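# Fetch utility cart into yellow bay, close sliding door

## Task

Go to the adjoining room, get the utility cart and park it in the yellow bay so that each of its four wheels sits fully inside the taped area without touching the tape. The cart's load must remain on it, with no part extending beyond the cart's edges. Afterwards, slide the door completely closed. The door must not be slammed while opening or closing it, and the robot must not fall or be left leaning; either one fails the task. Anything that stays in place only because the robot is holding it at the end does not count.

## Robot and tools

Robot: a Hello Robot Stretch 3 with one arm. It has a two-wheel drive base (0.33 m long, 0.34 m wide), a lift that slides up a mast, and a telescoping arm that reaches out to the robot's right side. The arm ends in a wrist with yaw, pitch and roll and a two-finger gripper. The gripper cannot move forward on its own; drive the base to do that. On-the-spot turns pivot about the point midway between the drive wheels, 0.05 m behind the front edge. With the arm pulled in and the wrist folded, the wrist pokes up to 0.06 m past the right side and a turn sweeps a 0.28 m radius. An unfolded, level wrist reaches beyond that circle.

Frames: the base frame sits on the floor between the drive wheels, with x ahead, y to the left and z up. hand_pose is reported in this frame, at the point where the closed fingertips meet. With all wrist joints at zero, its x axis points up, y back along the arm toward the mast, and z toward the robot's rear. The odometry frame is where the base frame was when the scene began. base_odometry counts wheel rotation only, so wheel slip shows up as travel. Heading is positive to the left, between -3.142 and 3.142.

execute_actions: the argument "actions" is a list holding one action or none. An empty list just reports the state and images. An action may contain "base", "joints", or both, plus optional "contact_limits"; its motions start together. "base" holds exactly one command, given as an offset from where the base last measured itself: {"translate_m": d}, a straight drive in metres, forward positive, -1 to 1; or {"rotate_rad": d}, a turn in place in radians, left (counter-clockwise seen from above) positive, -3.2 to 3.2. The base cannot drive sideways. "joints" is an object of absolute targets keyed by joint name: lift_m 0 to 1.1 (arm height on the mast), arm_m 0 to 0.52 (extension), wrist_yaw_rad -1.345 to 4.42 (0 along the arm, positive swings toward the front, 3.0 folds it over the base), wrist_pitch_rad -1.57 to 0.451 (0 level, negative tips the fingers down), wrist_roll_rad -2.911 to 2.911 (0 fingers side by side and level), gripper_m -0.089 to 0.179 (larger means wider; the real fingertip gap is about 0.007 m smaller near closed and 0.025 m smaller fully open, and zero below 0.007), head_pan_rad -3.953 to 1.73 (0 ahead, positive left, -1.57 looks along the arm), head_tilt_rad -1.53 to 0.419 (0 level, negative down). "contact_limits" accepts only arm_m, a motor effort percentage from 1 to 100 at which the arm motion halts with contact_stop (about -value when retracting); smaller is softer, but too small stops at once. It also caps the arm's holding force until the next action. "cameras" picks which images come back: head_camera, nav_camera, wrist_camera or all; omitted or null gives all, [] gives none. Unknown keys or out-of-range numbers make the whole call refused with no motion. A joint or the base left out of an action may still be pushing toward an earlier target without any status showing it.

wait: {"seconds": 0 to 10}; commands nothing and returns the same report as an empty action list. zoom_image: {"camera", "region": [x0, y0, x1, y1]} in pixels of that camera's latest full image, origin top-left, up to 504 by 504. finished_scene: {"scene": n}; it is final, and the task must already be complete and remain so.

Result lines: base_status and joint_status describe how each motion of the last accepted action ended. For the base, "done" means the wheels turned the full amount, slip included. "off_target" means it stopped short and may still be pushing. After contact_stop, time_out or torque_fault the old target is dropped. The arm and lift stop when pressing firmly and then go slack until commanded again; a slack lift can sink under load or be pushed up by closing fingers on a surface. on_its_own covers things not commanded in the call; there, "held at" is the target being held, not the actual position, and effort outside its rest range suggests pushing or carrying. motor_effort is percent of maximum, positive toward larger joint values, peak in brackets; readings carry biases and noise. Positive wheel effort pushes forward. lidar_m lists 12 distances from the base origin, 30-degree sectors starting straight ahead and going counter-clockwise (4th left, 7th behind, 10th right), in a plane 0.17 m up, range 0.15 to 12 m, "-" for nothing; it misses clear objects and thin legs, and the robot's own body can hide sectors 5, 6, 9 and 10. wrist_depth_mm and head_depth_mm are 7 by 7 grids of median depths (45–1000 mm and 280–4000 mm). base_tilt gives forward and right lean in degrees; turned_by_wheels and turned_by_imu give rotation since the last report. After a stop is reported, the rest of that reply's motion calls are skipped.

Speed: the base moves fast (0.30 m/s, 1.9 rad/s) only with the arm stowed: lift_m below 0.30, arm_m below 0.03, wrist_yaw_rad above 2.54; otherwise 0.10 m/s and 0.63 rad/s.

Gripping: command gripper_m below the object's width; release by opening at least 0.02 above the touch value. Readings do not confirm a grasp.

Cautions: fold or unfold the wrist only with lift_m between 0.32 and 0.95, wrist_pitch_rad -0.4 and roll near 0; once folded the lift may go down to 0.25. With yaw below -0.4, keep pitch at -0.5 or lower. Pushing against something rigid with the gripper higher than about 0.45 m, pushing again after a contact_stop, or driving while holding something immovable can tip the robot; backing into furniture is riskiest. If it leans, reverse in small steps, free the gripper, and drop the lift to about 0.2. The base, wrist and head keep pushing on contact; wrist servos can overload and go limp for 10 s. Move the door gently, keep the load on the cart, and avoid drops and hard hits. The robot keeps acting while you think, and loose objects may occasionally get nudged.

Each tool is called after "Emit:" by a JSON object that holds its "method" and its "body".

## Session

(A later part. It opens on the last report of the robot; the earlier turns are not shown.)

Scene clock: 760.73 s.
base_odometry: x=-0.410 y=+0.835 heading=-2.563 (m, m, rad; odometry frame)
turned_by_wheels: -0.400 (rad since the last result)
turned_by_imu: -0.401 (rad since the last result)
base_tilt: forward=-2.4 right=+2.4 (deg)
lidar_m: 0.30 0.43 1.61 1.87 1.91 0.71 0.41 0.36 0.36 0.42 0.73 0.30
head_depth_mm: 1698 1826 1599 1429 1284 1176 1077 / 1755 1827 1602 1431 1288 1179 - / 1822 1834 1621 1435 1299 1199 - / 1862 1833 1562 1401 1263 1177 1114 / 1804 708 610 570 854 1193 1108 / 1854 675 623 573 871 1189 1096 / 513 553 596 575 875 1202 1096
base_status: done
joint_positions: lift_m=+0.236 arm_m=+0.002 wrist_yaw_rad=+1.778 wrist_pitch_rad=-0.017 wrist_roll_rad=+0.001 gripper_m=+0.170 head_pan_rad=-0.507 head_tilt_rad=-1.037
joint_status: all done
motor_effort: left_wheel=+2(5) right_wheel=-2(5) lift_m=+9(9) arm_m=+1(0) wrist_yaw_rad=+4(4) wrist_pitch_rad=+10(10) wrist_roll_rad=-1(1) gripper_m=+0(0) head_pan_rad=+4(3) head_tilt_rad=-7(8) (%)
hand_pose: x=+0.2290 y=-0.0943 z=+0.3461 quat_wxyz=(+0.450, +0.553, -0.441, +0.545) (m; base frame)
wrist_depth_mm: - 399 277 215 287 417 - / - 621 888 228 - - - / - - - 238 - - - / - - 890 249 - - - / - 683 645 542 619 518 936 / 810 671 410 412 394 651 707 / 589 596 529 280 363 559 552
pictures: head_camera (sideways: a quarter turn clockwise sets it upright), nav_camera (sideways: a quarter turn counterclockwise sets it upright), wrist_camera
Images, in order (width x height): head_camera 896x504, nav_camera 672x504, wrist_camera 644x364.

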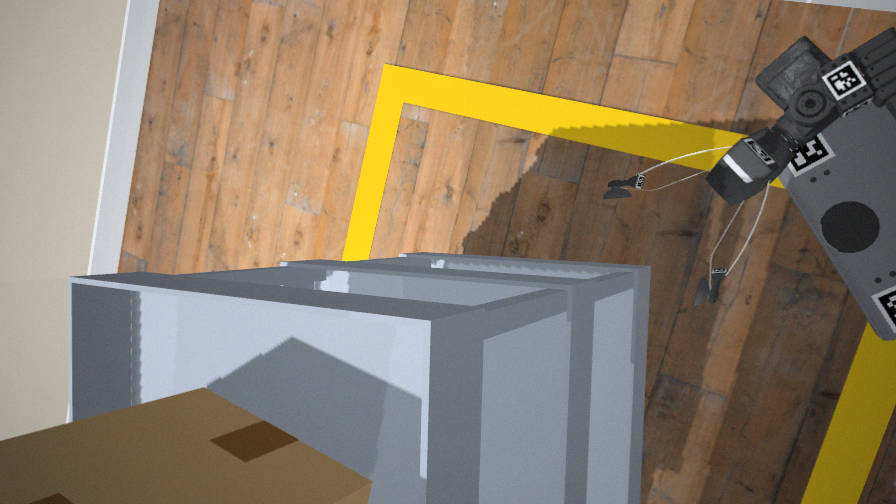

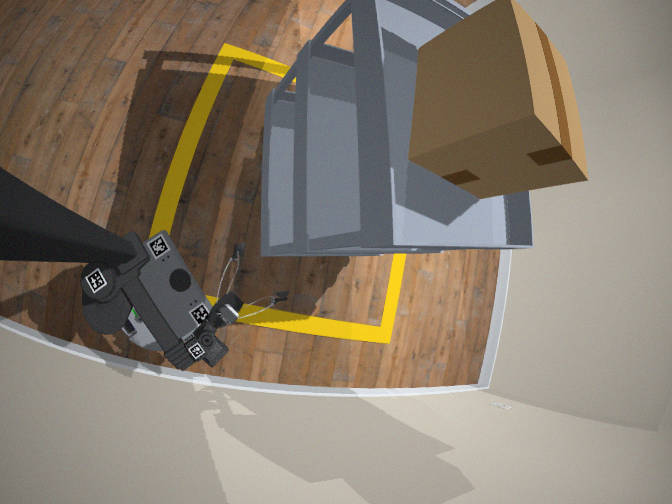

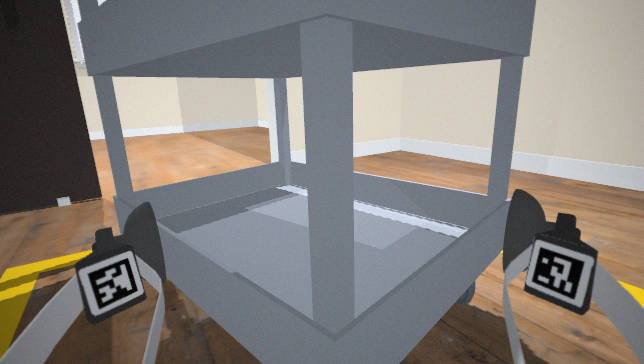

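Emit:
{"method": "execute_actions", "body": {"actions": [{"joints":{"gripper_m":0.0,"lift_m":0.36,"wrist_pitch_rad":-0.4}}], "cameras": []}}

Emit:
{"method": "execute_actions", "body": {"actions": [{"joints":{"wrist_yaw_rad":3.0},"base":{"rotate_rad":1.2}}], "cameras": ["nav_camera"]}}

Scene clock: 768.13 s.
base_odometry: x=-0.410 y=+0.835 heading=-2.563 (m, m, rad; odometry frame)
turned_by_wheels: +0.000 (rad since the last result)
turned_by_imu: +0.001 (rad since the last result)
base_tilt: forward=-2.4 right=+2.3 (deg)
lidar_m: 0.30 0.42 1.62 1.88 1.91 0.71 0.41 0.36 0.36 0.42 0.73 0.30
head_depth_mm: 1713 1808 1606 1422 1290 1179 - / 1754 1817 1601 1431 1293 1172 - / 1804 1850 1609 1445 1304 1200 - / 1849 1818 1566 1397 1267 1173 1117 / 1783 709 610 571 852 1194 1104 / 1853 673 625 573 866 1193 1096 / 513 553 597 575 872 1201 1098
base_status: not commanded
joint_positions: lift_m=+0.359 arm_m=+0.002 wrist_yaw_rad=+1.778 wrist_pitch_rad=-0.414 wrist_roll_rad=+0.001 gripper_m=+0.000 head_pan_rad=-0.507 head_tilt_rad=-1.037
joint_status: all done
motor_effort: left_wheel=+2(1) right_wheel=-2(2) lift_m=+33(34) arm_m=+1(2) wrist_yaw_rad=+3(3) wrist_pitch_rad=+8(11) wrist_roll_rad=-1(1) gripper_m=-2(98) head_pan_rad=+4(2) head_tilt_rad=-8(7) (%)
hand_pose: x=+0.1987 y=-0.1007 z=+0.3728 quat_wxyz=(+0.549, +0.629, -0.323, +0.445) (m; base frame)
wrist_depth_mm: - - - 219 - - - / - - 900 242 - - - / - 741 713 271 675 883 952 / 850 807 547 537 532 767 753 / 710 685 633 - 623 651 637 / 594 585 580 538 557 557 551 / 513 504 504 499 492 487 483
pictures: none
No camera images: the call's "cameras" was empty. Leave "cameras" out to get every camera's image.

Scene clock: 770.97 s.
base_odometry: x=-0.410 y=+0.835 heading=-1.363 (m, m, rad; odometry frame)
turned_by_wheels: +1.200 (rad since the last result)
turned_by_imu: +1.204 (rad since the last result)
base_tilt: forward=-2.4 right=+2.4 (deg)
lidar_m: 1.64 2.05 1.91 0.57 0.38 0.36 0.36 0.46 1.01 0.30 0.32 0.51
head_depth_mm: 750 695 577 888 816 1065 1106 / 741 665 982 910 1139 1172 - / 731 1739 1025 1298 1295 1183 - / 2103 1814 1626 1450 1301 1186 1114 / 1534 1795 1635 1454 1316 1195 1108 / 1518 1763 1633 1457 1319 1193 1093 / 1506 1766 1659 1461 1322 1200 1102
base_status: done
joint_positions: lift_m=+0.359 arm_m=+0.002 wrist_yaw_rad=+2.998 wrist_pitch_rad=-0.414 wrist_roll_rad=+0.001 gripper_m=+0.000 head_pan_rad=-0.507 head_tilt_rad=-1.037
joint_status: all done
motor_effort: left_wheel=-2(4) right_wheel=+1(3) lift_m=+33(33) arm_m=+0(1) wrist_yaw_rad=+2(3) wrist_pitch_rad=+9(9) wrist_roll_rad=-1(1) gripper_m=-2(3) head_pan_rad=+5(5) head_tilt_rad=-8(7) (%)
hand_pose: x=+0.0109 y=+0.0758 z=+0.3728 quat_wxyz=(+0.195, +0.701, +0.096, +0.680) (m; base frame)
wrist_depth_mm: 333 - 660 - - - - / 347 - 696 - - - - / 357 418 761 - 987 976 954 / 364 443 776 817 793 774 764 / 373 478 686 - 666 652 642 / 380 500 - 555 554 554 549 / 388 479 - - 492 490 478
pictures: nav_camera (sideways: a quarter turn counterclockwise sets it upright)
Images, in order (width x height): nav_camera 672x504.

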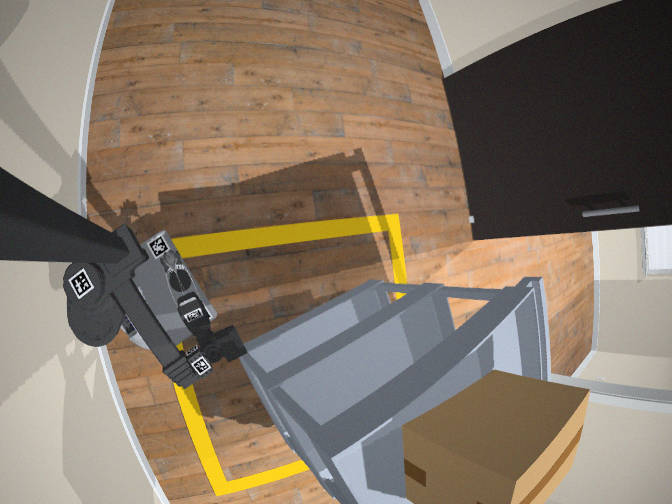

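Emit:
{"method": "execute_actions", "body": {"actions": [{"joints":{"lift_m":0.25,"head_pan_rad":-0.3,"head_tilt_rad":-0.6},"base":{"rotate_rad":0.368}}], "cameras": []}}

Emit:
{"method": "execute_actions", "body": {"actions": [{"base":{"translate_m":1.0}}], "cameras": ["nav_camera"]}}

Scene clock: 781.20 s.
base_odometry: x=-0.410 y=+0.835 heading=-0.996 (m, m, rad; odometry frame)
turned_by_wheels: +0.368 (rad since the last result)
turned_by_imu: +0.369 (rad since the last result)
base_tilt: forward=-2.3 right=+2.4 (deg)
lidar_m: 1.87 1.91 0.72 0.42 0.36 0.36 0.42 0.72 0.30 0.30 0.42 1.61
head_depth_mm: 1319 1446 1604 1802 1697 1401 1195 / 1379 1518 1693 1912 1702 1406 1198 / 1444 1593 1794 1987 1710 1410 1205 / 1521 1695 1906 2068 1703 1410 1212 / 1640 1868 2086 2177 1731 1418 1209 / 1755 1983 2264 2192 1729 1430 1218 / 1853 2115 2407 2203 1734 1431 1211
base_status: done
joint_positions: lift_m=+0.251 arm_m=+0.002 wrist_yaw_rad=+2.998 wrist_pitch_rad=-0.415 wrist_roll_rad=+0.001 gripper_m=+0.000 head_pan_rad=-0.307 head_tilt_rad=-0.606
joint_status: all done
motor_effort: left_wheel=-1(6) right_wheel=+1(6) lift_m=+7(31) arm_m=+1(0) wrist_yaw_rad=+3(3) wrist_pitch_rad=+9(9) wrist_roll_rad=-1(1) gripper_m=-3(3) head_pan_rad=+4(25) head_tilt_rad=+4(35) (%)
hand_pose: x=+0.0109 y=+0.0757 z=+0.2642 quat_wxyz=(+0.195, +0.701, +0.096, +0.679) (m; base frame)
wrist_depth_mm: 295 - 445 603 918 - - / 310 - 485 650 931 - 985 / 324 363 522 683 770 756 734 / 335 390 566 629 615 605 589 / 356 419 545 - 512 500 499 / 354 - - - 431 433 424 / - - - - 383 379 375
pictures: none
No camera images: the call's "cameras" was empty. Leave "cameras" out to get every camera's image.

Scene clock: 786.23 s.
base_odometry: x=+0.134 y=-0.004 heading=-0.996 (m, m, rad; odometry frame)
turned_by_wheels: +0.000 (rad since the last result)
turned_by_imu: -0.001 (rad since the last result)
base_tilt: forward=-2.3 right=+2.4 (deg)
lidar_m: 1.12 1.20 1.20 1.24 1.07 1.07 1.23 0.83 0.82 1.05 0.91 0.91
head_depth_mm: 724 796 885 982 1116 1286 1194 / 772 844 929 1044 1196 1351 1203 / 849 938 1056 1182 1361 1407 1197 / 893 986 1117 1281 1494 1420 1214 / 938 1054 1194 1381 1608 1421 1219 / 992 1114 1291 1503 1686 1423 1212 / 1057 1206 1383 1617 1692 1434 1218
base_status: done
joint_positions: lift_m=+0.251 arm_m=+0.002 wrist_yaw_rad=+2.999 wrist_pitch_rad=-0.415 wrist_roll_rad=+0.001 gripper_m=+0.000 head_pan_rad=-0.307 head_tilt_rad=-0.605
joint_status: not commanded
motor_effort: left_wheel=-1(4) right_wheel=+1(7) lift_m=+8(8) arm_m=+0(1) wrist_yaw_rad=+1(2) wrist_pitch_rad=+9(9) wrist_roll_rad=-1(1) gripper_m=-2(3) head_pan_rad=+4(5) head_tilt_rad=+3(3) (%)
hand_pose: x=+0.0107 y=+0.0757 z=+0.2642 quat_wxyz=(+0.195, +0.701, +0.096, +0.680) (m; base frame)
wrist_depth_mm: 835 - - - - - 903 / 893 - - - - 998 917 / 843 807 807 789 767 763 732 / 663 648 639 632 614 604 591 / 538 536 539 - 513 504 495 / 474 - - - 431 429 428 / - - - - 384 378 374
pictures: nav_camera (sideways: a quarter turn counterclockwise sets it upright)
Images, in order (width x height): nav_camera 672x504.

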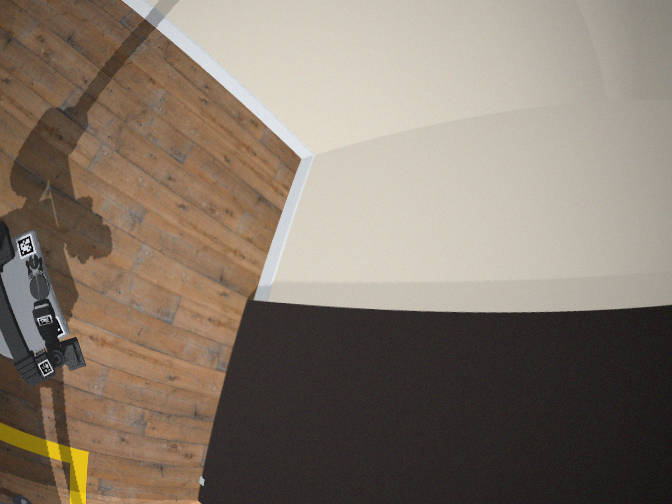

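Emit:
{"method": "execute_actions", "body": {"actions": [{"base":{"translate_m":0.7}}], "cameras": []}}

Emit:
{"method": "execute_actions", "body": {"actions": [{"base":{"rotate_rad":0.751},"joints":{"lift_m":0.34,"head_pan_rad":-1.57,"head_tilt_rad":-0.9}}], "cameras": []}}

Emit:
{"method": "execute_actions", "body": {"actions": [{"joints":{"wrist_yaw_rad":0.9}}]}}

Scene clock: 796.63 s.
base_odometry: x=+0.514 y=-0.591 heading=-0.996 (m, m, rad; odometry frame)
turned_by_wheels: +0.000 (rad since the last result)
turned_by_imu: +0.000 (rad since the last result)
base_tilt: forward=-2.4 right=+2.4 (deg)
lidar_m: 0.54 0.71 0.71 0.82 1.42 1.56 1.63 1.40 0.84 0.48 0.45 0.47
head_depth_mm: 356 390 432 483 548 632 751 / 373 410 457 515 588 689 827 / 391 433 485 548 635 756 925 / 411 457 516 589 689 833 1046 / 433 485 551 634 758 929 1142 / 458 516 592 692 838 1052 1195 / 486 553 638 759 929 1125 1181
base_status: done
joint_positions: lift_m=+0.251 arm_m=+0.002 wrist_yaw_rad=+2.999 wrist_pitch_rad=-0.415 wrist_roll_rad=+0.001 gripper_m=+0.000 head_pan_rad=-0.307 head_tilt_rad=-0.605
joint_status: not commanded
motor_effort: left_wheel=-1(4) right_wheel=+0(5) lift_m=+8(8) arm_m=+1(0) wrist_yaw_rad=+1(1) wrist_pitch_rad=+9(9) wrist_roll_rad=-1(1) gripper_m=-3(3) head_pan_rad=+4(4) head_tilt_rad=+3(3) (%)
hand_pose: x=+0.0107 y=+0.0757 z=+0.2642 quat_wxyz=(+0.195, +0.701, +0.096, +0.680) (m; base frame)
wrist_depth_mm: - - - 862 732 625 552 / - - - 923 776 669 585 / 837 818 812 786 767 697 621 / 668 654 630 630 613 605 596 / 547 531 542 - 516 504 497 / 475 - - - 425 433 427 / - - - - 382 377 373
pictures: none
No camera images: the call's "cameras" was empty. Leave "cameras" out to get every camera's image.

Scene clock: 798.40 s.
base_odometry: x=+0.514 y=-0.591 heading=-0.245 (m, m, rad; odometry frame)
turned_by_wheels: +0.751 (rad since the last result)
turned_by_imu: +0.751 (rad since the last result)
base_tilt: forward=-2.4 right=+2.4 (deg)
lidar_m: 0.71 0.73 0.97 1.56 1.60 1.40 1.48 0.61 0.45 0.47 0.48 0.64
head_depth_mm: 396 463 525 626 806 1162 1095 / 395 460 555 692 881 1167 1131 / 394 460 552 688 922 1194 - / 392 458 549 688 912 1194 1088 / 391 457 549 684 912 1200 1111 / 390 456 546 681 905 1206 1111 / 390 453 544 678 900 1214 1116
base_status: done
joint_positions: lift_m=+0.339 arm_m=+0.002 wrist_yaw_rad=+2.999 wrist_pitch_rad=-0.415 wrist_roll_rad=+0.001 gripper_m=+0.000 head_pan_rad=-1.563 head_tilt_rad=-0.889
joint_status: all done
motor_effort: left_wheel=-1(7) right_wheel=+1(6) lift_m=+33(35) arm_m=+0(1) wrist_yaw_rad=+2(1) wrist_pitch_rad=+9(10) wrist_roll_rad=-1(1) gripper_m=-2(3) head_pan_rad=-5(50) head_tilt_rad=-7(32) (%)
hand_pose: x=+0.0107 y=+0.0757 z=+0.3525 quat_wxyz=(+0.195, +0.701, +0.096, +0.679) (m; base frame)
wrist_depth_mm: - - - - - 971 711 / - - - - - - 721 / - - - 970 948 895 738 / 812 802 783 779 759 750 712 / 662 662 664 - 633 620 616 / 567 557 - - 531 533 525 / 498 507 - - 474 465 460
pictures: none
No camera images: the call's "cameras" was empty. Leave "cameras" out to get every camera's image.

Scene clock: 800.47 s.
base_odometry: x=+0.514 y=-0.591 heading=-0.245 (m, m, rad; odometry frame)
turned_by_wheels: +0.000 (rad since the last result)
turned_by_imu: +0.000 (rad since the last result)
base_tilt: forward=-2.3 right=+2.4 (deg)
lidar_m: 0.71 0.73 0.97 1.56 1.60 1.40 1.48 0.61 0.45 0.47 0.48 0.64
head_depth_mm: 395 462 525 627 808 1164 1094 / 394 461 554 694 881 1166 1129 / 393 460 551 692 916 1184 - / 393 459 551 687 916 1196 1087 / 391 456 548 682 910 1191 1109 / 390 456 545 678 905 1196 1107 / 389 454 544 678 894 1209 1114
base_status: not commanded
joint_positions: lift_m=+0.339 arm_m=+0.002 wrist_yaw_rad=+0.902 wrist_pitch_rad=-0.415 wrist_roll_rad=+0.001 gripper_m=+0.000 head_pan_rad=-1.563 head_tilt_rad=-0.889
joint_status: all done
motor_effort: left_wheel=-1(1) right_wheel=+1(1) lift_m=+33(33) arm_m=+0(0) wrist_yaw_rad=-2(2) wrist_pitch_rad=+10(9) wrist_roll_rad=-1(1) gripper_m=-3(3) head_pan_rad=-4(2) head_tilt_rad=-7(6) (%)
hand_pose: x=+0.1549 y=-0.2863 z=+0.3525 quat_wxyz=(+0.686, +0.433, -0.559, +0.170) (m; base frame)
wrist_depth_mm: 488 559 514 362 279 225 189 / 514 585 603 398 302 240 200 / 540 635 693 449 326 257 212 / 582 666 729 506 358 274 224 / 604 659 653 - 378 298 238 / 569 557 556 527 408 322 254 / 498 488 482 479 461 351 272
pictures: head_camera (sideways: a quarter turn clockwise sets it upright), nav_camera (sideways: a quarter turn counterclockwise sets it upright), wrist_camera
Images, in order (width x height): head_camera 896x504, nav_camera 672x504, wrist_camera 644x364.

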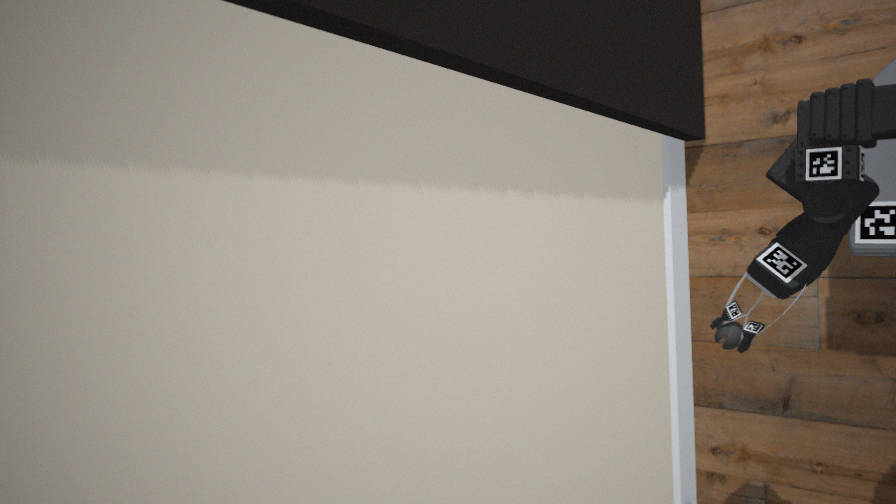

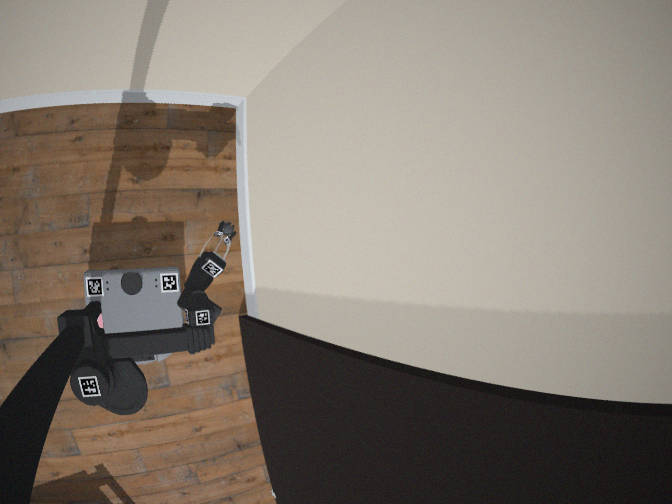

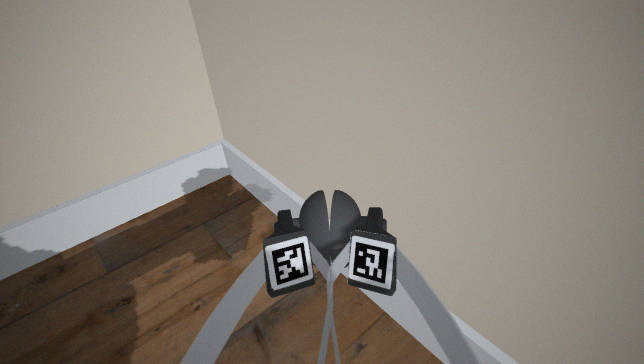

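Emit:
{"method": "execute_actions", "body": {"actions": [{"joints":{"wrist_yaw_rad":0.0,"wrist_pitch_rad":0.0,"lift_m":0.24,"gripper_m":-0.02}}], "cameras": []}}

Emit:
{"method": "execute_actions", "body": {"actions": [{"joints":{"arm_m":0.12},"contact_limits":{"arm_m":12}}]}}

Scene clock: 809.67 s.
base_odometry: x=+0.514 y=-0.591 heading=-0.245 (m, m, rad; odometry frame)
turned_by_wheels: +0.000 (rad since the last result)
turned_by_imu: +0.000 (rad since the last result)
base_tilt: forward=-2.3 right=+2.3 (deg)
lidar_m: 0.71 0.73 0.96 1.56 1.60 1.40 1.48 0.61 0.45 0.47 0.48 0.64
head_depth_mm: 396 463 524 628 808 1164 1092 / 394 460 553 693 885 1172 1124 / 393 458 552 692 920 1206 - / 393 458 550 687 913 1195 1122 / 391 456 547 683 908 1200 1107 / 391 455 545 680 902 1198 1116 / 390 454 544 680 896 1198 1114
base_status: not commanded
joint_positions: lift_m=+0.241 arm_m=+0.002 wrist_yaw_rad=+0.002 wrist_pitch_rad=-0.022 wrist_roll_rad=+0.001 gripper_m=-0.019 head_pan_rad=-1.563 head_tilt_rad=-0.889
joint_status: all done
motor_effort: left_wheel=-1(1) right_wheel=+1(1) lift_m=+8(31) arm_m=+0(0) wrist_yaw_rad=-2(2) wrist_pitch_rad=+13(15) wrist_roll_rad=-1(1) gripper_m=-11(86) head_pan_rad=-3(5) head_tilt_rad=-7(6) (%)
hand_pose: x=-0.0210 y=-0.4025 z=+0.3499 quat_wxyz=(+0.707, +0.009, -0.707, -0.007) (m; base frame)
wrist_depth_mm: 201 204 205 207 208 210 163 / 210 211 212 215 216 219 168 / 218 221 222 223 225 227 174 / 228 230 231 233 236 235 181 / 237 239 242 - 247 246 188 / 248 250 251 258 258 256 197 / 262 262 266 269 271 267 207
pictures: none
No camera images: the call's "cameras" was empty. Leave "cameras" out to get every camera's image.

Scene clock: 811.33 s.
base_odometry: x=+0.514 y=-0.591 heading=-0.245 (m, m, rad; odometry frame)
turned_by_wheels: +0.000 (rad since the last result)
turned_by_imu: +0.000 (rad since the last result)
base_tilt: forward=-2.4 right=+2.4 (deg)
lidar_m: 0.71 0.73 0.97 1.56 1.60 1.40 1.48 0.61 0.45 0.47 0.48 0.64
head_depth_mm: 396 463 527 627 812 1159 1090 / 394 462 554 693 884 1171 1111 / 393 459 553 688 923 1180 - / 394 459 551 689 914 1192 1119 / 392 457 549 684 912 1195 1107 / 391 455 546 682 906 1201 1111 / 389 453 544 678 898 1210 1114
base_status: not commanded
joint_positions: lift_m=+0.241 arm_m=+0.056 wrist_yaw_rad=+0.001 wrist_pitch_rad=-0.022 wrist_roll_rad=+0.001 gripper_m=-0.019 head_pan_rad=-1.563 head_tilt_rad=-0.890
joint_status: arm_m contact_stop (moved +0.054 of +0.118)
on_its_own: arm_m is slack since a contact_stop, until your next command for it (your +0.120 is given up)
motor_effort: left_wheel=-1(2) right_wheel=+1(4) lift_m=+7(8) arm_m=+1(12) wrist_yaw_rad=+0(2) wrist_pitch_rad=+14(15) wrist_roll_rad=+0(1) gripper_m=-11(11) head_pan_rad=-4(5) head_tilt_rad=-6(7) (%)
contact_limits: arm_m 12 (drawing in: default 24, maximum 40; extending or still: default 35, maximum 56)
hand_pose: x=-0.0212 y=-0.4566 z=+0.3498 quat_wxyz=(+0.707, +0.008, -0.707, -0.008) (m; base frame)
wrist_depth_mm: 153 155 155 157 158 160 161 / 160 161 162 163 165 166 166 / 165 167 168 170 171 173 173 / 173 174 176 177 179 181 179 / 181 182 184 - 186 189 166 / 189 190 191 197 197 197 167 / 198 199 202 204 206 208 168
pictures: head_camera (sideways: a quarter turn clockwise sets it upright), nav_camera (sideways: a quarter turn counterclockwise sets it upright), wrist_camera
Images, in order (width x height): head_camera 896x504, nav_camera 672x504, wrist_camera 644x364.

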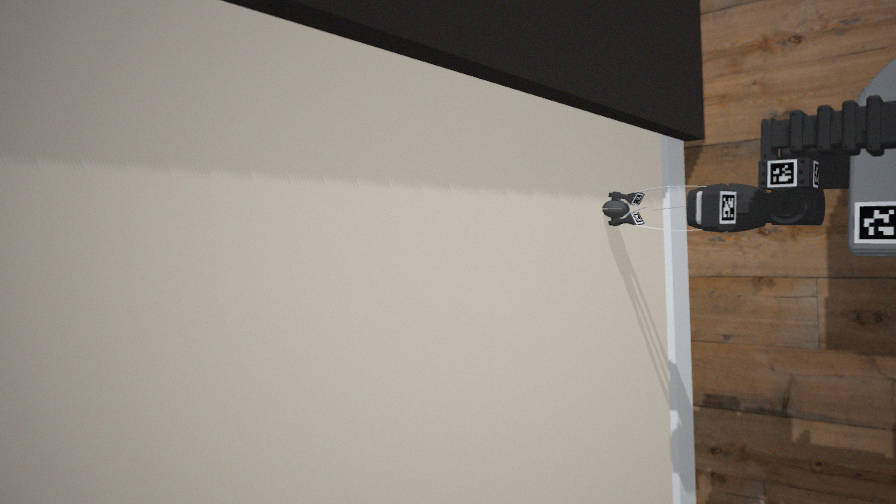

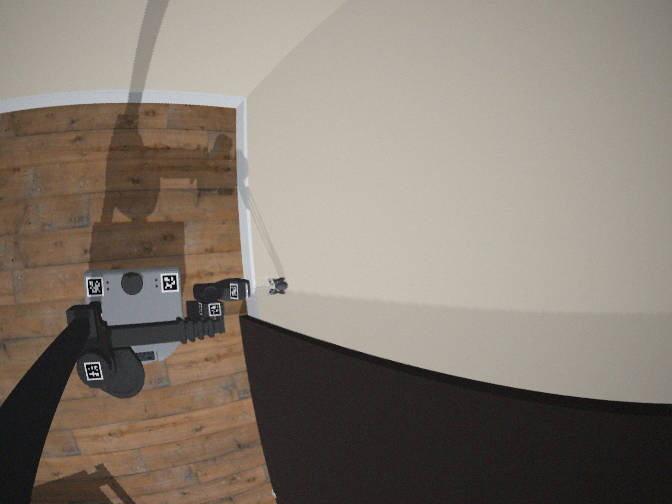

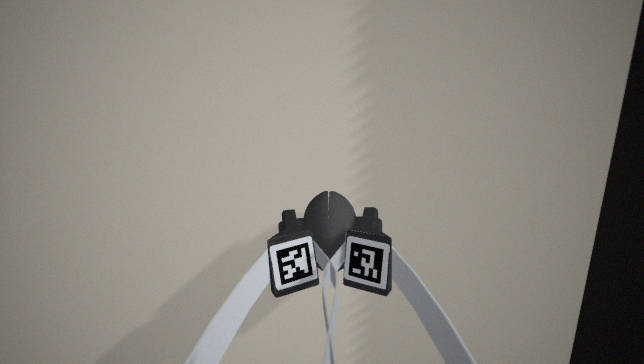

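Emit:
{"method": "execute_actions", "body": {"actions": [{"joints":{"arm_m":0.048},"base":{"translate_m":-0.07}}]}}

Scene clock: 817.67 s.
base_odometry: x=+0.447 y=-0.574 heading=-0.245 (m, m, rad; odometry frame)
turned_by_wheels: +0.000 (rad since the last result)
turned_by_imu: +0.001 (rad since the last result)
base_tilt: forward=-2.3 right=+2.4 (deg)
lidar_m: 0.78 0.80 1.06 1.56 1.60 1.33 1.45 0.62 0.44 0.43 0.49 0.64
head_depth_mm: 353 404 486 609 816 1161 1096 / 397 442 513 628 811 1164 1110 / 396 463 555 695 887 1177 - / 395 461 555 694 924 1195 1117 / 394 459 552 687 918 1200 1110 / 393 459 551 685 910 1200 1109 / 392 457 547 684 905 1202 1114
base_status: done
joint_positions: lift_m=+0.241 arm_m=+0.048 wrist_yaw_rad=+0.002 wrist_pitch_rad=-0.022 wrist_roll_rad=+0.001 gripper_m=-0.019 head_pan_rad=-1.563 head_tilt_rad=-0.890
joint_status: all done
motor_effort: left_wheel=-1(4) right_wheel=+1(3) lift_m=+8(8) arm_m=-3(3) wrist_yaw_rad=-2(2) wrist_pitch_rad=+13(13) wrist_roll_rad=-1(1) gripper_m=-10(10) head_pan_rad=-5(3) head_tilt_rad=-6(6) (%)
hand_pose: x=-0.0211 y=-0.4489 z=+0.3499 quat_wxyz=(+0.707, +0.008, -0.707, -0.007) (m; base frame)
wrist_depth_mm: 162 164 165 167 168 120 118 / 169 170 172 174 174 124 123 / 176 178 178 180 182 129 127 / 183 185 187 188 190 133 133 / 192 193 194 - 196 139 140 / 199 202 203 208 206 146 146 / 210 212 214 216 219 152 153
pictures: head_camera (sideways: a quarter turn clockwise sets it upright), nav_camera (sideways: a quarter turn counterclockwise sets it upright), wrist_camera
Images, in order (width x height): head_camera 896x504, nav_camera 672x504, wrist_camera 644x364.

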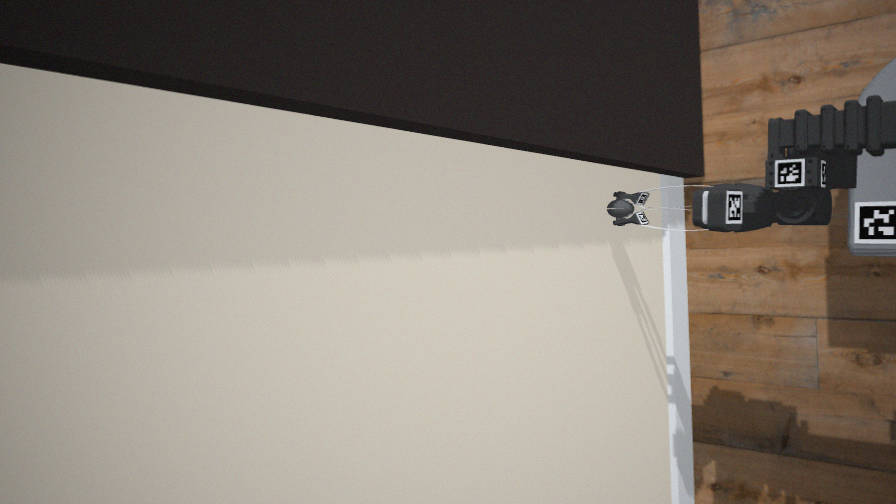

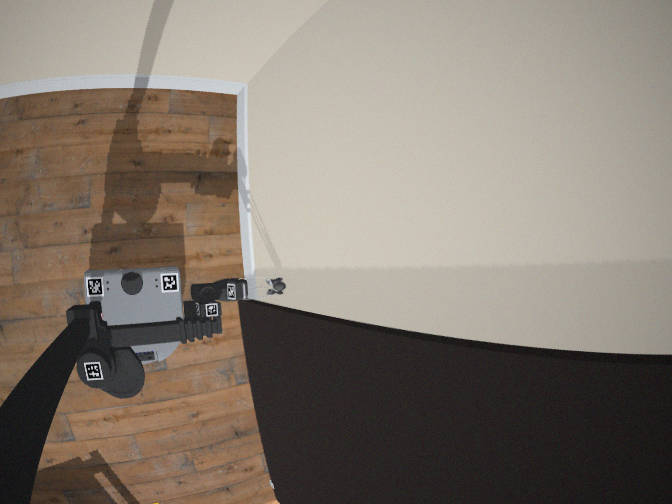

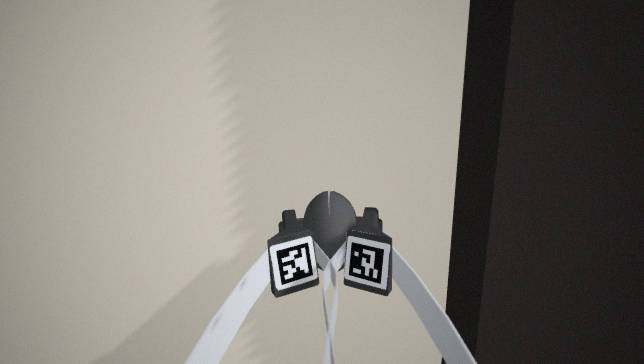

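Emit:
{"method": "execute_actions", "body": {"actions": [{"base":{"translate_m":-0.45},"joints":{"head_pan_rad":-1.9,"head_tilt_rad":-0.7}}]}}

Scene clock: 826.47 s.
base_odometry: x=+0.010 y=-0.465 heading=-0.245 (m, m, rad; odometry frame)
turned_by_wheels: +0.000 (rad since the last result)
turned_by_imu: +0.002 (rad since the last result)
base_tilt: forward=-2.4 right=+2.4 (deg)
lidar_m: 1.23 1.26 1.62 1.54 1.39 0.91 1.20 0.64 0.45 0.44 0.50 0.67
head_depth_mm: 404 463 540 648 808 1084 1151 / 389 444 514 611 750 984 1149 / 375 424 489 577 700 893 1117 / 363 409 467 547 657 827 1095 / 351 392 451 551 683 874 1105 / 378 432 492 568 668 816 1047 / 376 419 473 541 635 763 965
base_status: done
joint_positions: lift_m=+0.241 arm_m=+0.048 wrist_yaw_rad=+0.002 wrist_pitch_rad=-0.021 wrist_roll_rad=+0.001 gripper_m=-0.019 head_pan_rad=-1.893 head_tilt_rad=-0.705
joint_status: all done
motor_effort: left_wheel=-1(8) right_wheel=+1(26) lift_m=+8(7) arm_m=-1(4) wrist_yaw_rad=-2(100) wrist_pitch_rad=+13(13) wrist_roll_rad=-1(1) gripper_m=-11(20) head_pan_rad=-5(33) head_tilt_rad=+3(22) (%)
hand_pose: x=-0.0209 y=-0.4488 z=+0.3501 quat_wxyz=(+0.707, +0.008, -0.707, -0.007) (m; base frame)
wrist_depth_mm: 180 181 182 184 153 132 134 / 187 188 189 190 156 138 139 / 194 195 196 199 158 143 145 / 202 203 205 207 162 150 151 / 211 212 213 - 159 156 158 / 221 223 224 229 165 164 165 / 231 232 236 237 200 171 174
pictures: head_camera (sideways: a quarter turn clockwise sets it upright), nav_camera (sideways: a quarter turn counterclockwise sets it upright), wrist_camera
Images, in order (width x height): head_camera 896x504, nav_camera 672x504, wrist_camera 644x364.

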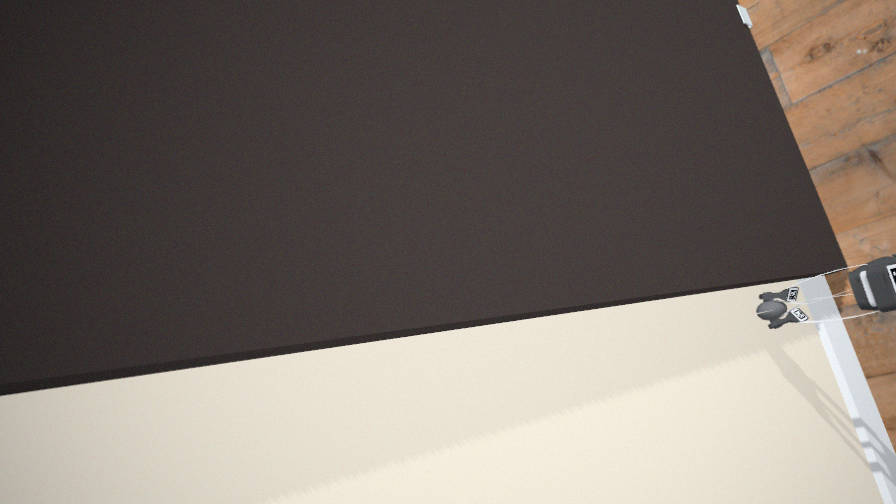

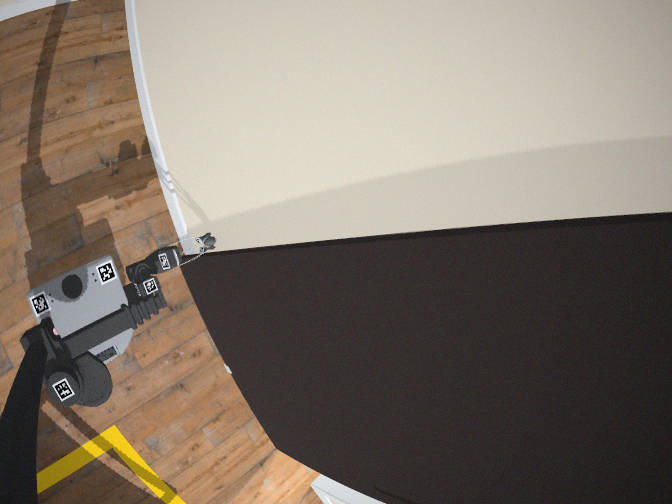

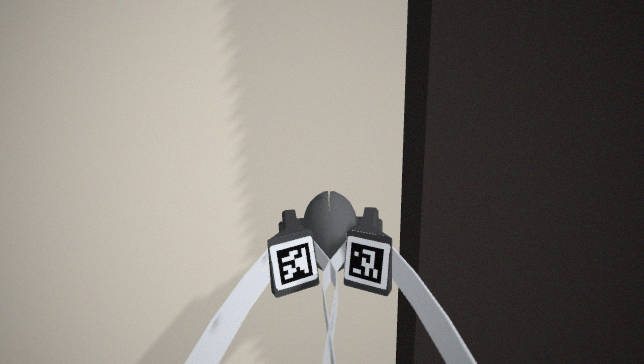

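Emit:
{"method": "execute_actions", "body": {"actions": [{"base":{"translate_m":-0.3},"joints":{"arm_m":0.066,"head_pan_rad":-2.2,"head_tilt_rad":-0.8}}]}}

Scene clock: 833.67 s.
base_odometry: x=-0.281 y=-0.392 heading=-0.245 (m, m, rad; odometry frame)
turned_by_wheels: +0.000 (rad since the last result)
turned_by_imu: +0.001 (rad since the last result)
base_tilt: forward=-2.4 right=+2.4 (deg)
lidar_m: 1.53 1.57 1.60 1.53 0.80 0.66 2.24 0.66 0.47 0.45 0.52 0.69
head_depth_mm: 589 700 859 1123 1417 1262 1115 / 537 629 759 947 1269 1271 1122 / 494 571 672 820 1053 1254 1127 / 458 522 607 722 900 1181 1162 / 425 481 553 649 786 997 1172 / 399 447 507 588 701 922 1106 / 374 416 469 561 714 855 1056
base_status: done
joint_positions: lift_m=+0.241 arm_m=+0.066 wrist_yaw_rad=+0.002 wrist_pitch_rad=-0.020 wrist_roll_rad=+0.001 gripper_m=-0.019 head_pan_rad=-2.193 head_tilt_rad=-0.790
joint_status: all done
motor_effort: left_wheel=-1(8) right_wheel=+0(25) lift_m=+8(8) arm_m=+3(8) wrist_yaw_rad=-2(100) wrist_pitch_rad=+13(13) wrist_roll_rad=-1(1) gripper_m=-11(20) head_pan_rad=-4(31) head_tilt_rad=-6(17) (%)
hand_pose: x=-0.0210 y=-0.4665 z=+0.3502 quat_wxyz=(+0.707, +0.008, -0.707, -0.007) (m; base frame)
wrist_depth_mm: 175 175 177 178 178 127 127 / 181 182 184 185 185 132 133 / 188 190 192 193 191 137 138 / 196 198 199 201 199 143 144 / 205 206 208 - 175 150 151 / 215 216 217 223 177 157 159 / 225 226 229 230 229 164 166
pictures: head_camera (sideways: a quarter turn clockwise sets it upright), nav_camera (sideways: a quarter turn counterclockwise sets it upright), wrist_camera
Images, in order (width x height): head_camera 896x504, nav_camera 672x504, wrist_camera 644x364.

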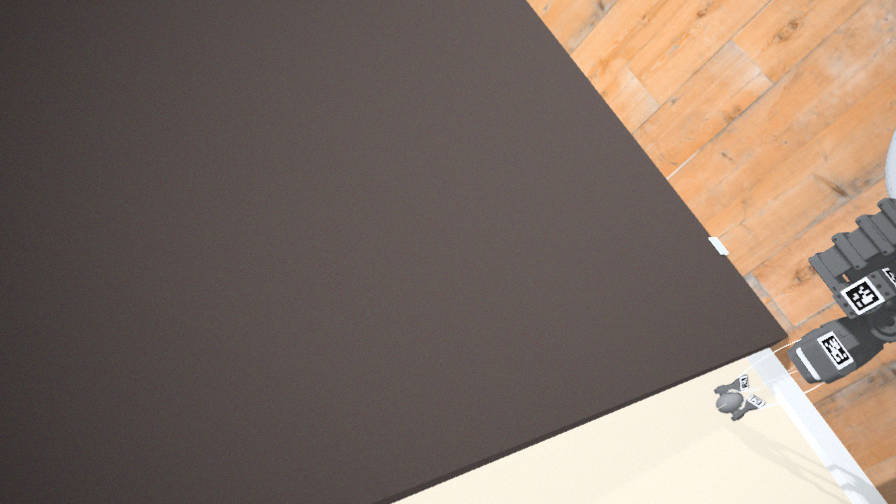

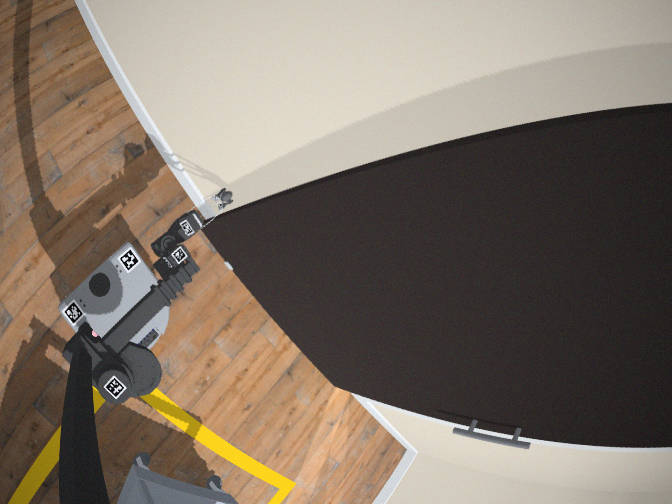

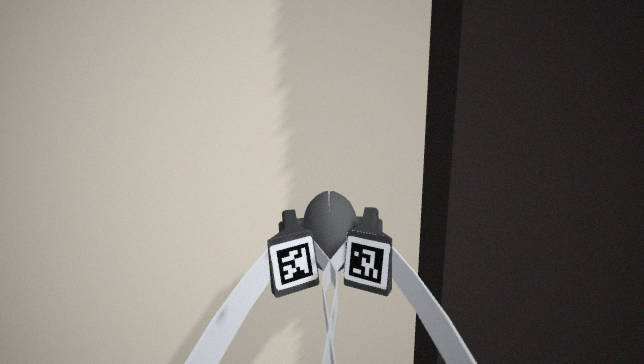

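Emit:
{"method": "execute_actions", "body": {"actions": [{"base":{"translate_m":-0.11},"joints":{"head_pan_rad":-2.4,"head_tilt_rad":-0.7}}]}}

Scene clock: 841.87 s.
base_odometry: x=-0.388 y=-0.366 heading=-0.245 (m, m, rad; odometry frame)
turned_by_wheels: +0.000 (rad since the last result)
turned_by_imu: +0.001 (rad since the last result)
base_tilt: forward=-2.3 right=+2.3 (deg)
lidar_m: 1.64 1.68 1.60 1.52 0.58 0.58 2.13 0.66 0.47 0.46 0.52 0.69
head_depth_mm: 818 974 1213 1736 1553 1325 1146 / 706 820 976 1204 1483 1323 1155 / 618 708 815 974 1206 1320 1154 / 554 621 705 821 979 1212 1161 / 498 554 620 705 817 974 1123 / 454 499 552 621 706 819 1018 / 417 455 500 554 621 748 915
base_status: done
joint_positions: lift_m=+0.241 arm_m=+0.066 wrist_yaw_rad=+0.002 wrist_pitch_rad=-0.020 wrist_roll_rad=+0.001 gripper_m=-0.019 head_pan_rad=-2.393 head_tilt_rad=-0.705
joint_status: all done
motor_effort: left_wheel=-1(10) right_wheel=+1(25) lift_m=+8(8) arm_m=+3(3) wrist_yaw_rad=-2(100) wrist_pitch_rad=+12(13) wrist_roll_rad=-1(1) gripper_m=-10(21) head_pan_rad=-5(26) head_tilt_rad=+2(15) (%)
hand_pose: x=-0.0209 y=-0.4665 z=+0.3502 quat_wxyz=(+0.707, +0.008, -0.707, -0.007) (m; base frame)
wrist_depth_mm: 179 179 181 182 183 136 132 / 186 186 188 189 191 138 137 / 193 194 196 196 200 144 143 / 201 201 204 205 207 150 149 / 210 212 213 - 216 157 156 / 219 221 223 228 226 163 163 / 229 231 234 235 239 171 172
pictures: head_camera (sideways: a quarter turn clockwise sets it upright), nav_camera (sideways: a quarter turn counterclockwise sets it upright), wrist_camera
Images, in order (width x height): head_camera 896x504, nav_camera 672x504, wrist_camera 644x364.

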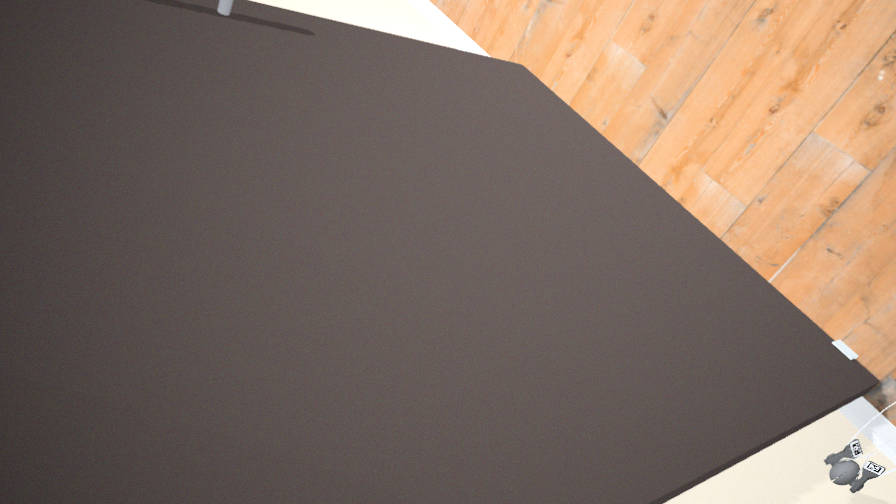

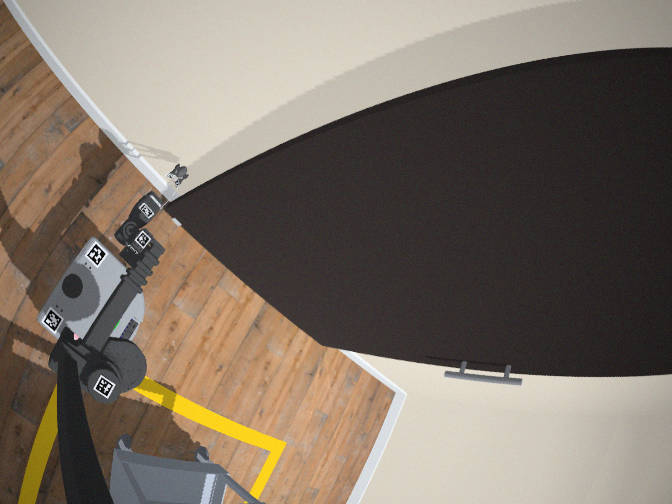

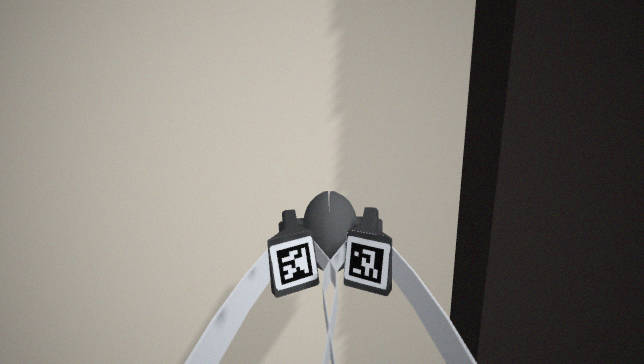

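Emit:
{"method": "execute_actions", "body": {"actions": [{"base":{"translate_m":-0.05},"joints":{"head_pan_rad":-1.9,"head_tilt_rad":-0.9}}]}}

Scene clock: 845.80 s.
base_odometry: x=-0.436 y=-0.354 heading=-0.245 (m, m, rad; odometry frame)
turned_by_wheels: +0.000 (rad since the last result)
turned_by_imu: +0.001 (rad since the last result)
base_tilt: forward=-2.3 right=+2.4 (deg)
lidar_m: 1.69 1.73 1.60 1.52 0.54 0.56 2.09 0.67 0.47 0.46 0.52 0.70
head_depth_mm: 458 546 675 877 1265 1227 1085 / 439 520 634 810 1128 1224 1134 / 423 494 596 751 1023 1234 - / 405 473 566 700 925 1210 - / 390 453 535 685 919 1200 1107 / 382 469 580 703 895 1186 1109 / 413 473 552 664 831 1113 1118
base_status: done
joint_positions: lift_m=+0.241 arm_m=+0.066 wrist_yaw_rad=+0.004 wrist_pitch_rad=-0.020 wrist_roll_rad=+0.001 gripper_m=-0.019 head_pan_rad=-1.907 head_tilt_rad=-0.888
joint_status: all done
motor_effort: left_wheel=+0(4) right_wheel=-1(3) lift_m=+7(8) arm_m=+3(3) wrist_yaw_rad=-5(5) wrist_pitch_rad=+12(13) wrist_roll_rad=-1(1) gripper_m=-11(11) head_pan_rad=+4(40) head_tilt_rad=-7(27) (%)
hand_pose: x=-0.0203 y=-0.4665 z=+0.3502 quat_wxyz=(+0.707, +0.009, -0.707, -0.006) (m; base frame)
wrist_depth_mm: 180 182 183 184 134 134 135 / 187 189 190 192 139 139 140 / 196 196 198 199 144 145 146 / 203 205 206 207 151 151 153 / 212 214 216 - 157 158 160 / 222 223 225 229 165 166 167 / 233 234 238 238 174 174 176
pictures: head_camera (sideways: a quarter turn clockwise sets it upright), nav_camera (sideways: a quarter turn counterclockwise sets it upright), wrist_camera
Images, in order (width x height): head_camera 896x504, nav_camera 672x504, wrist_camera 644x364.

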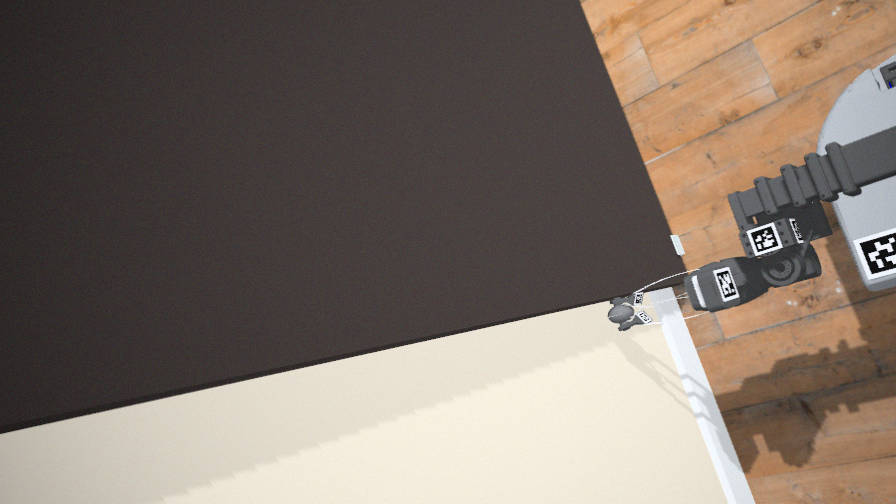

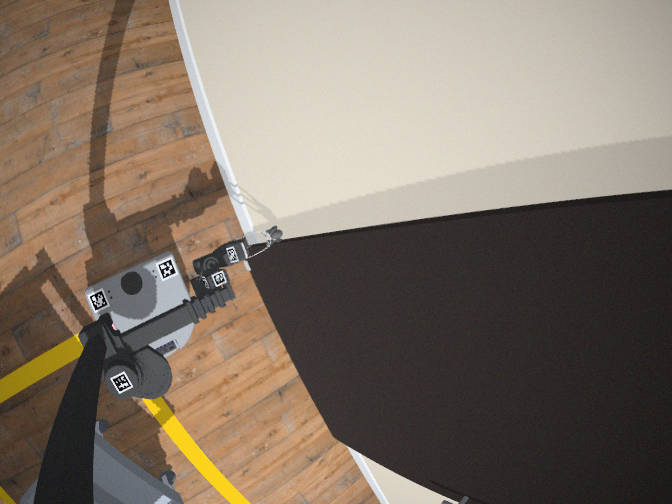

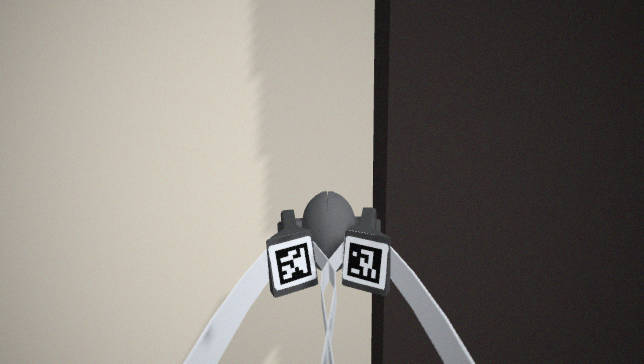

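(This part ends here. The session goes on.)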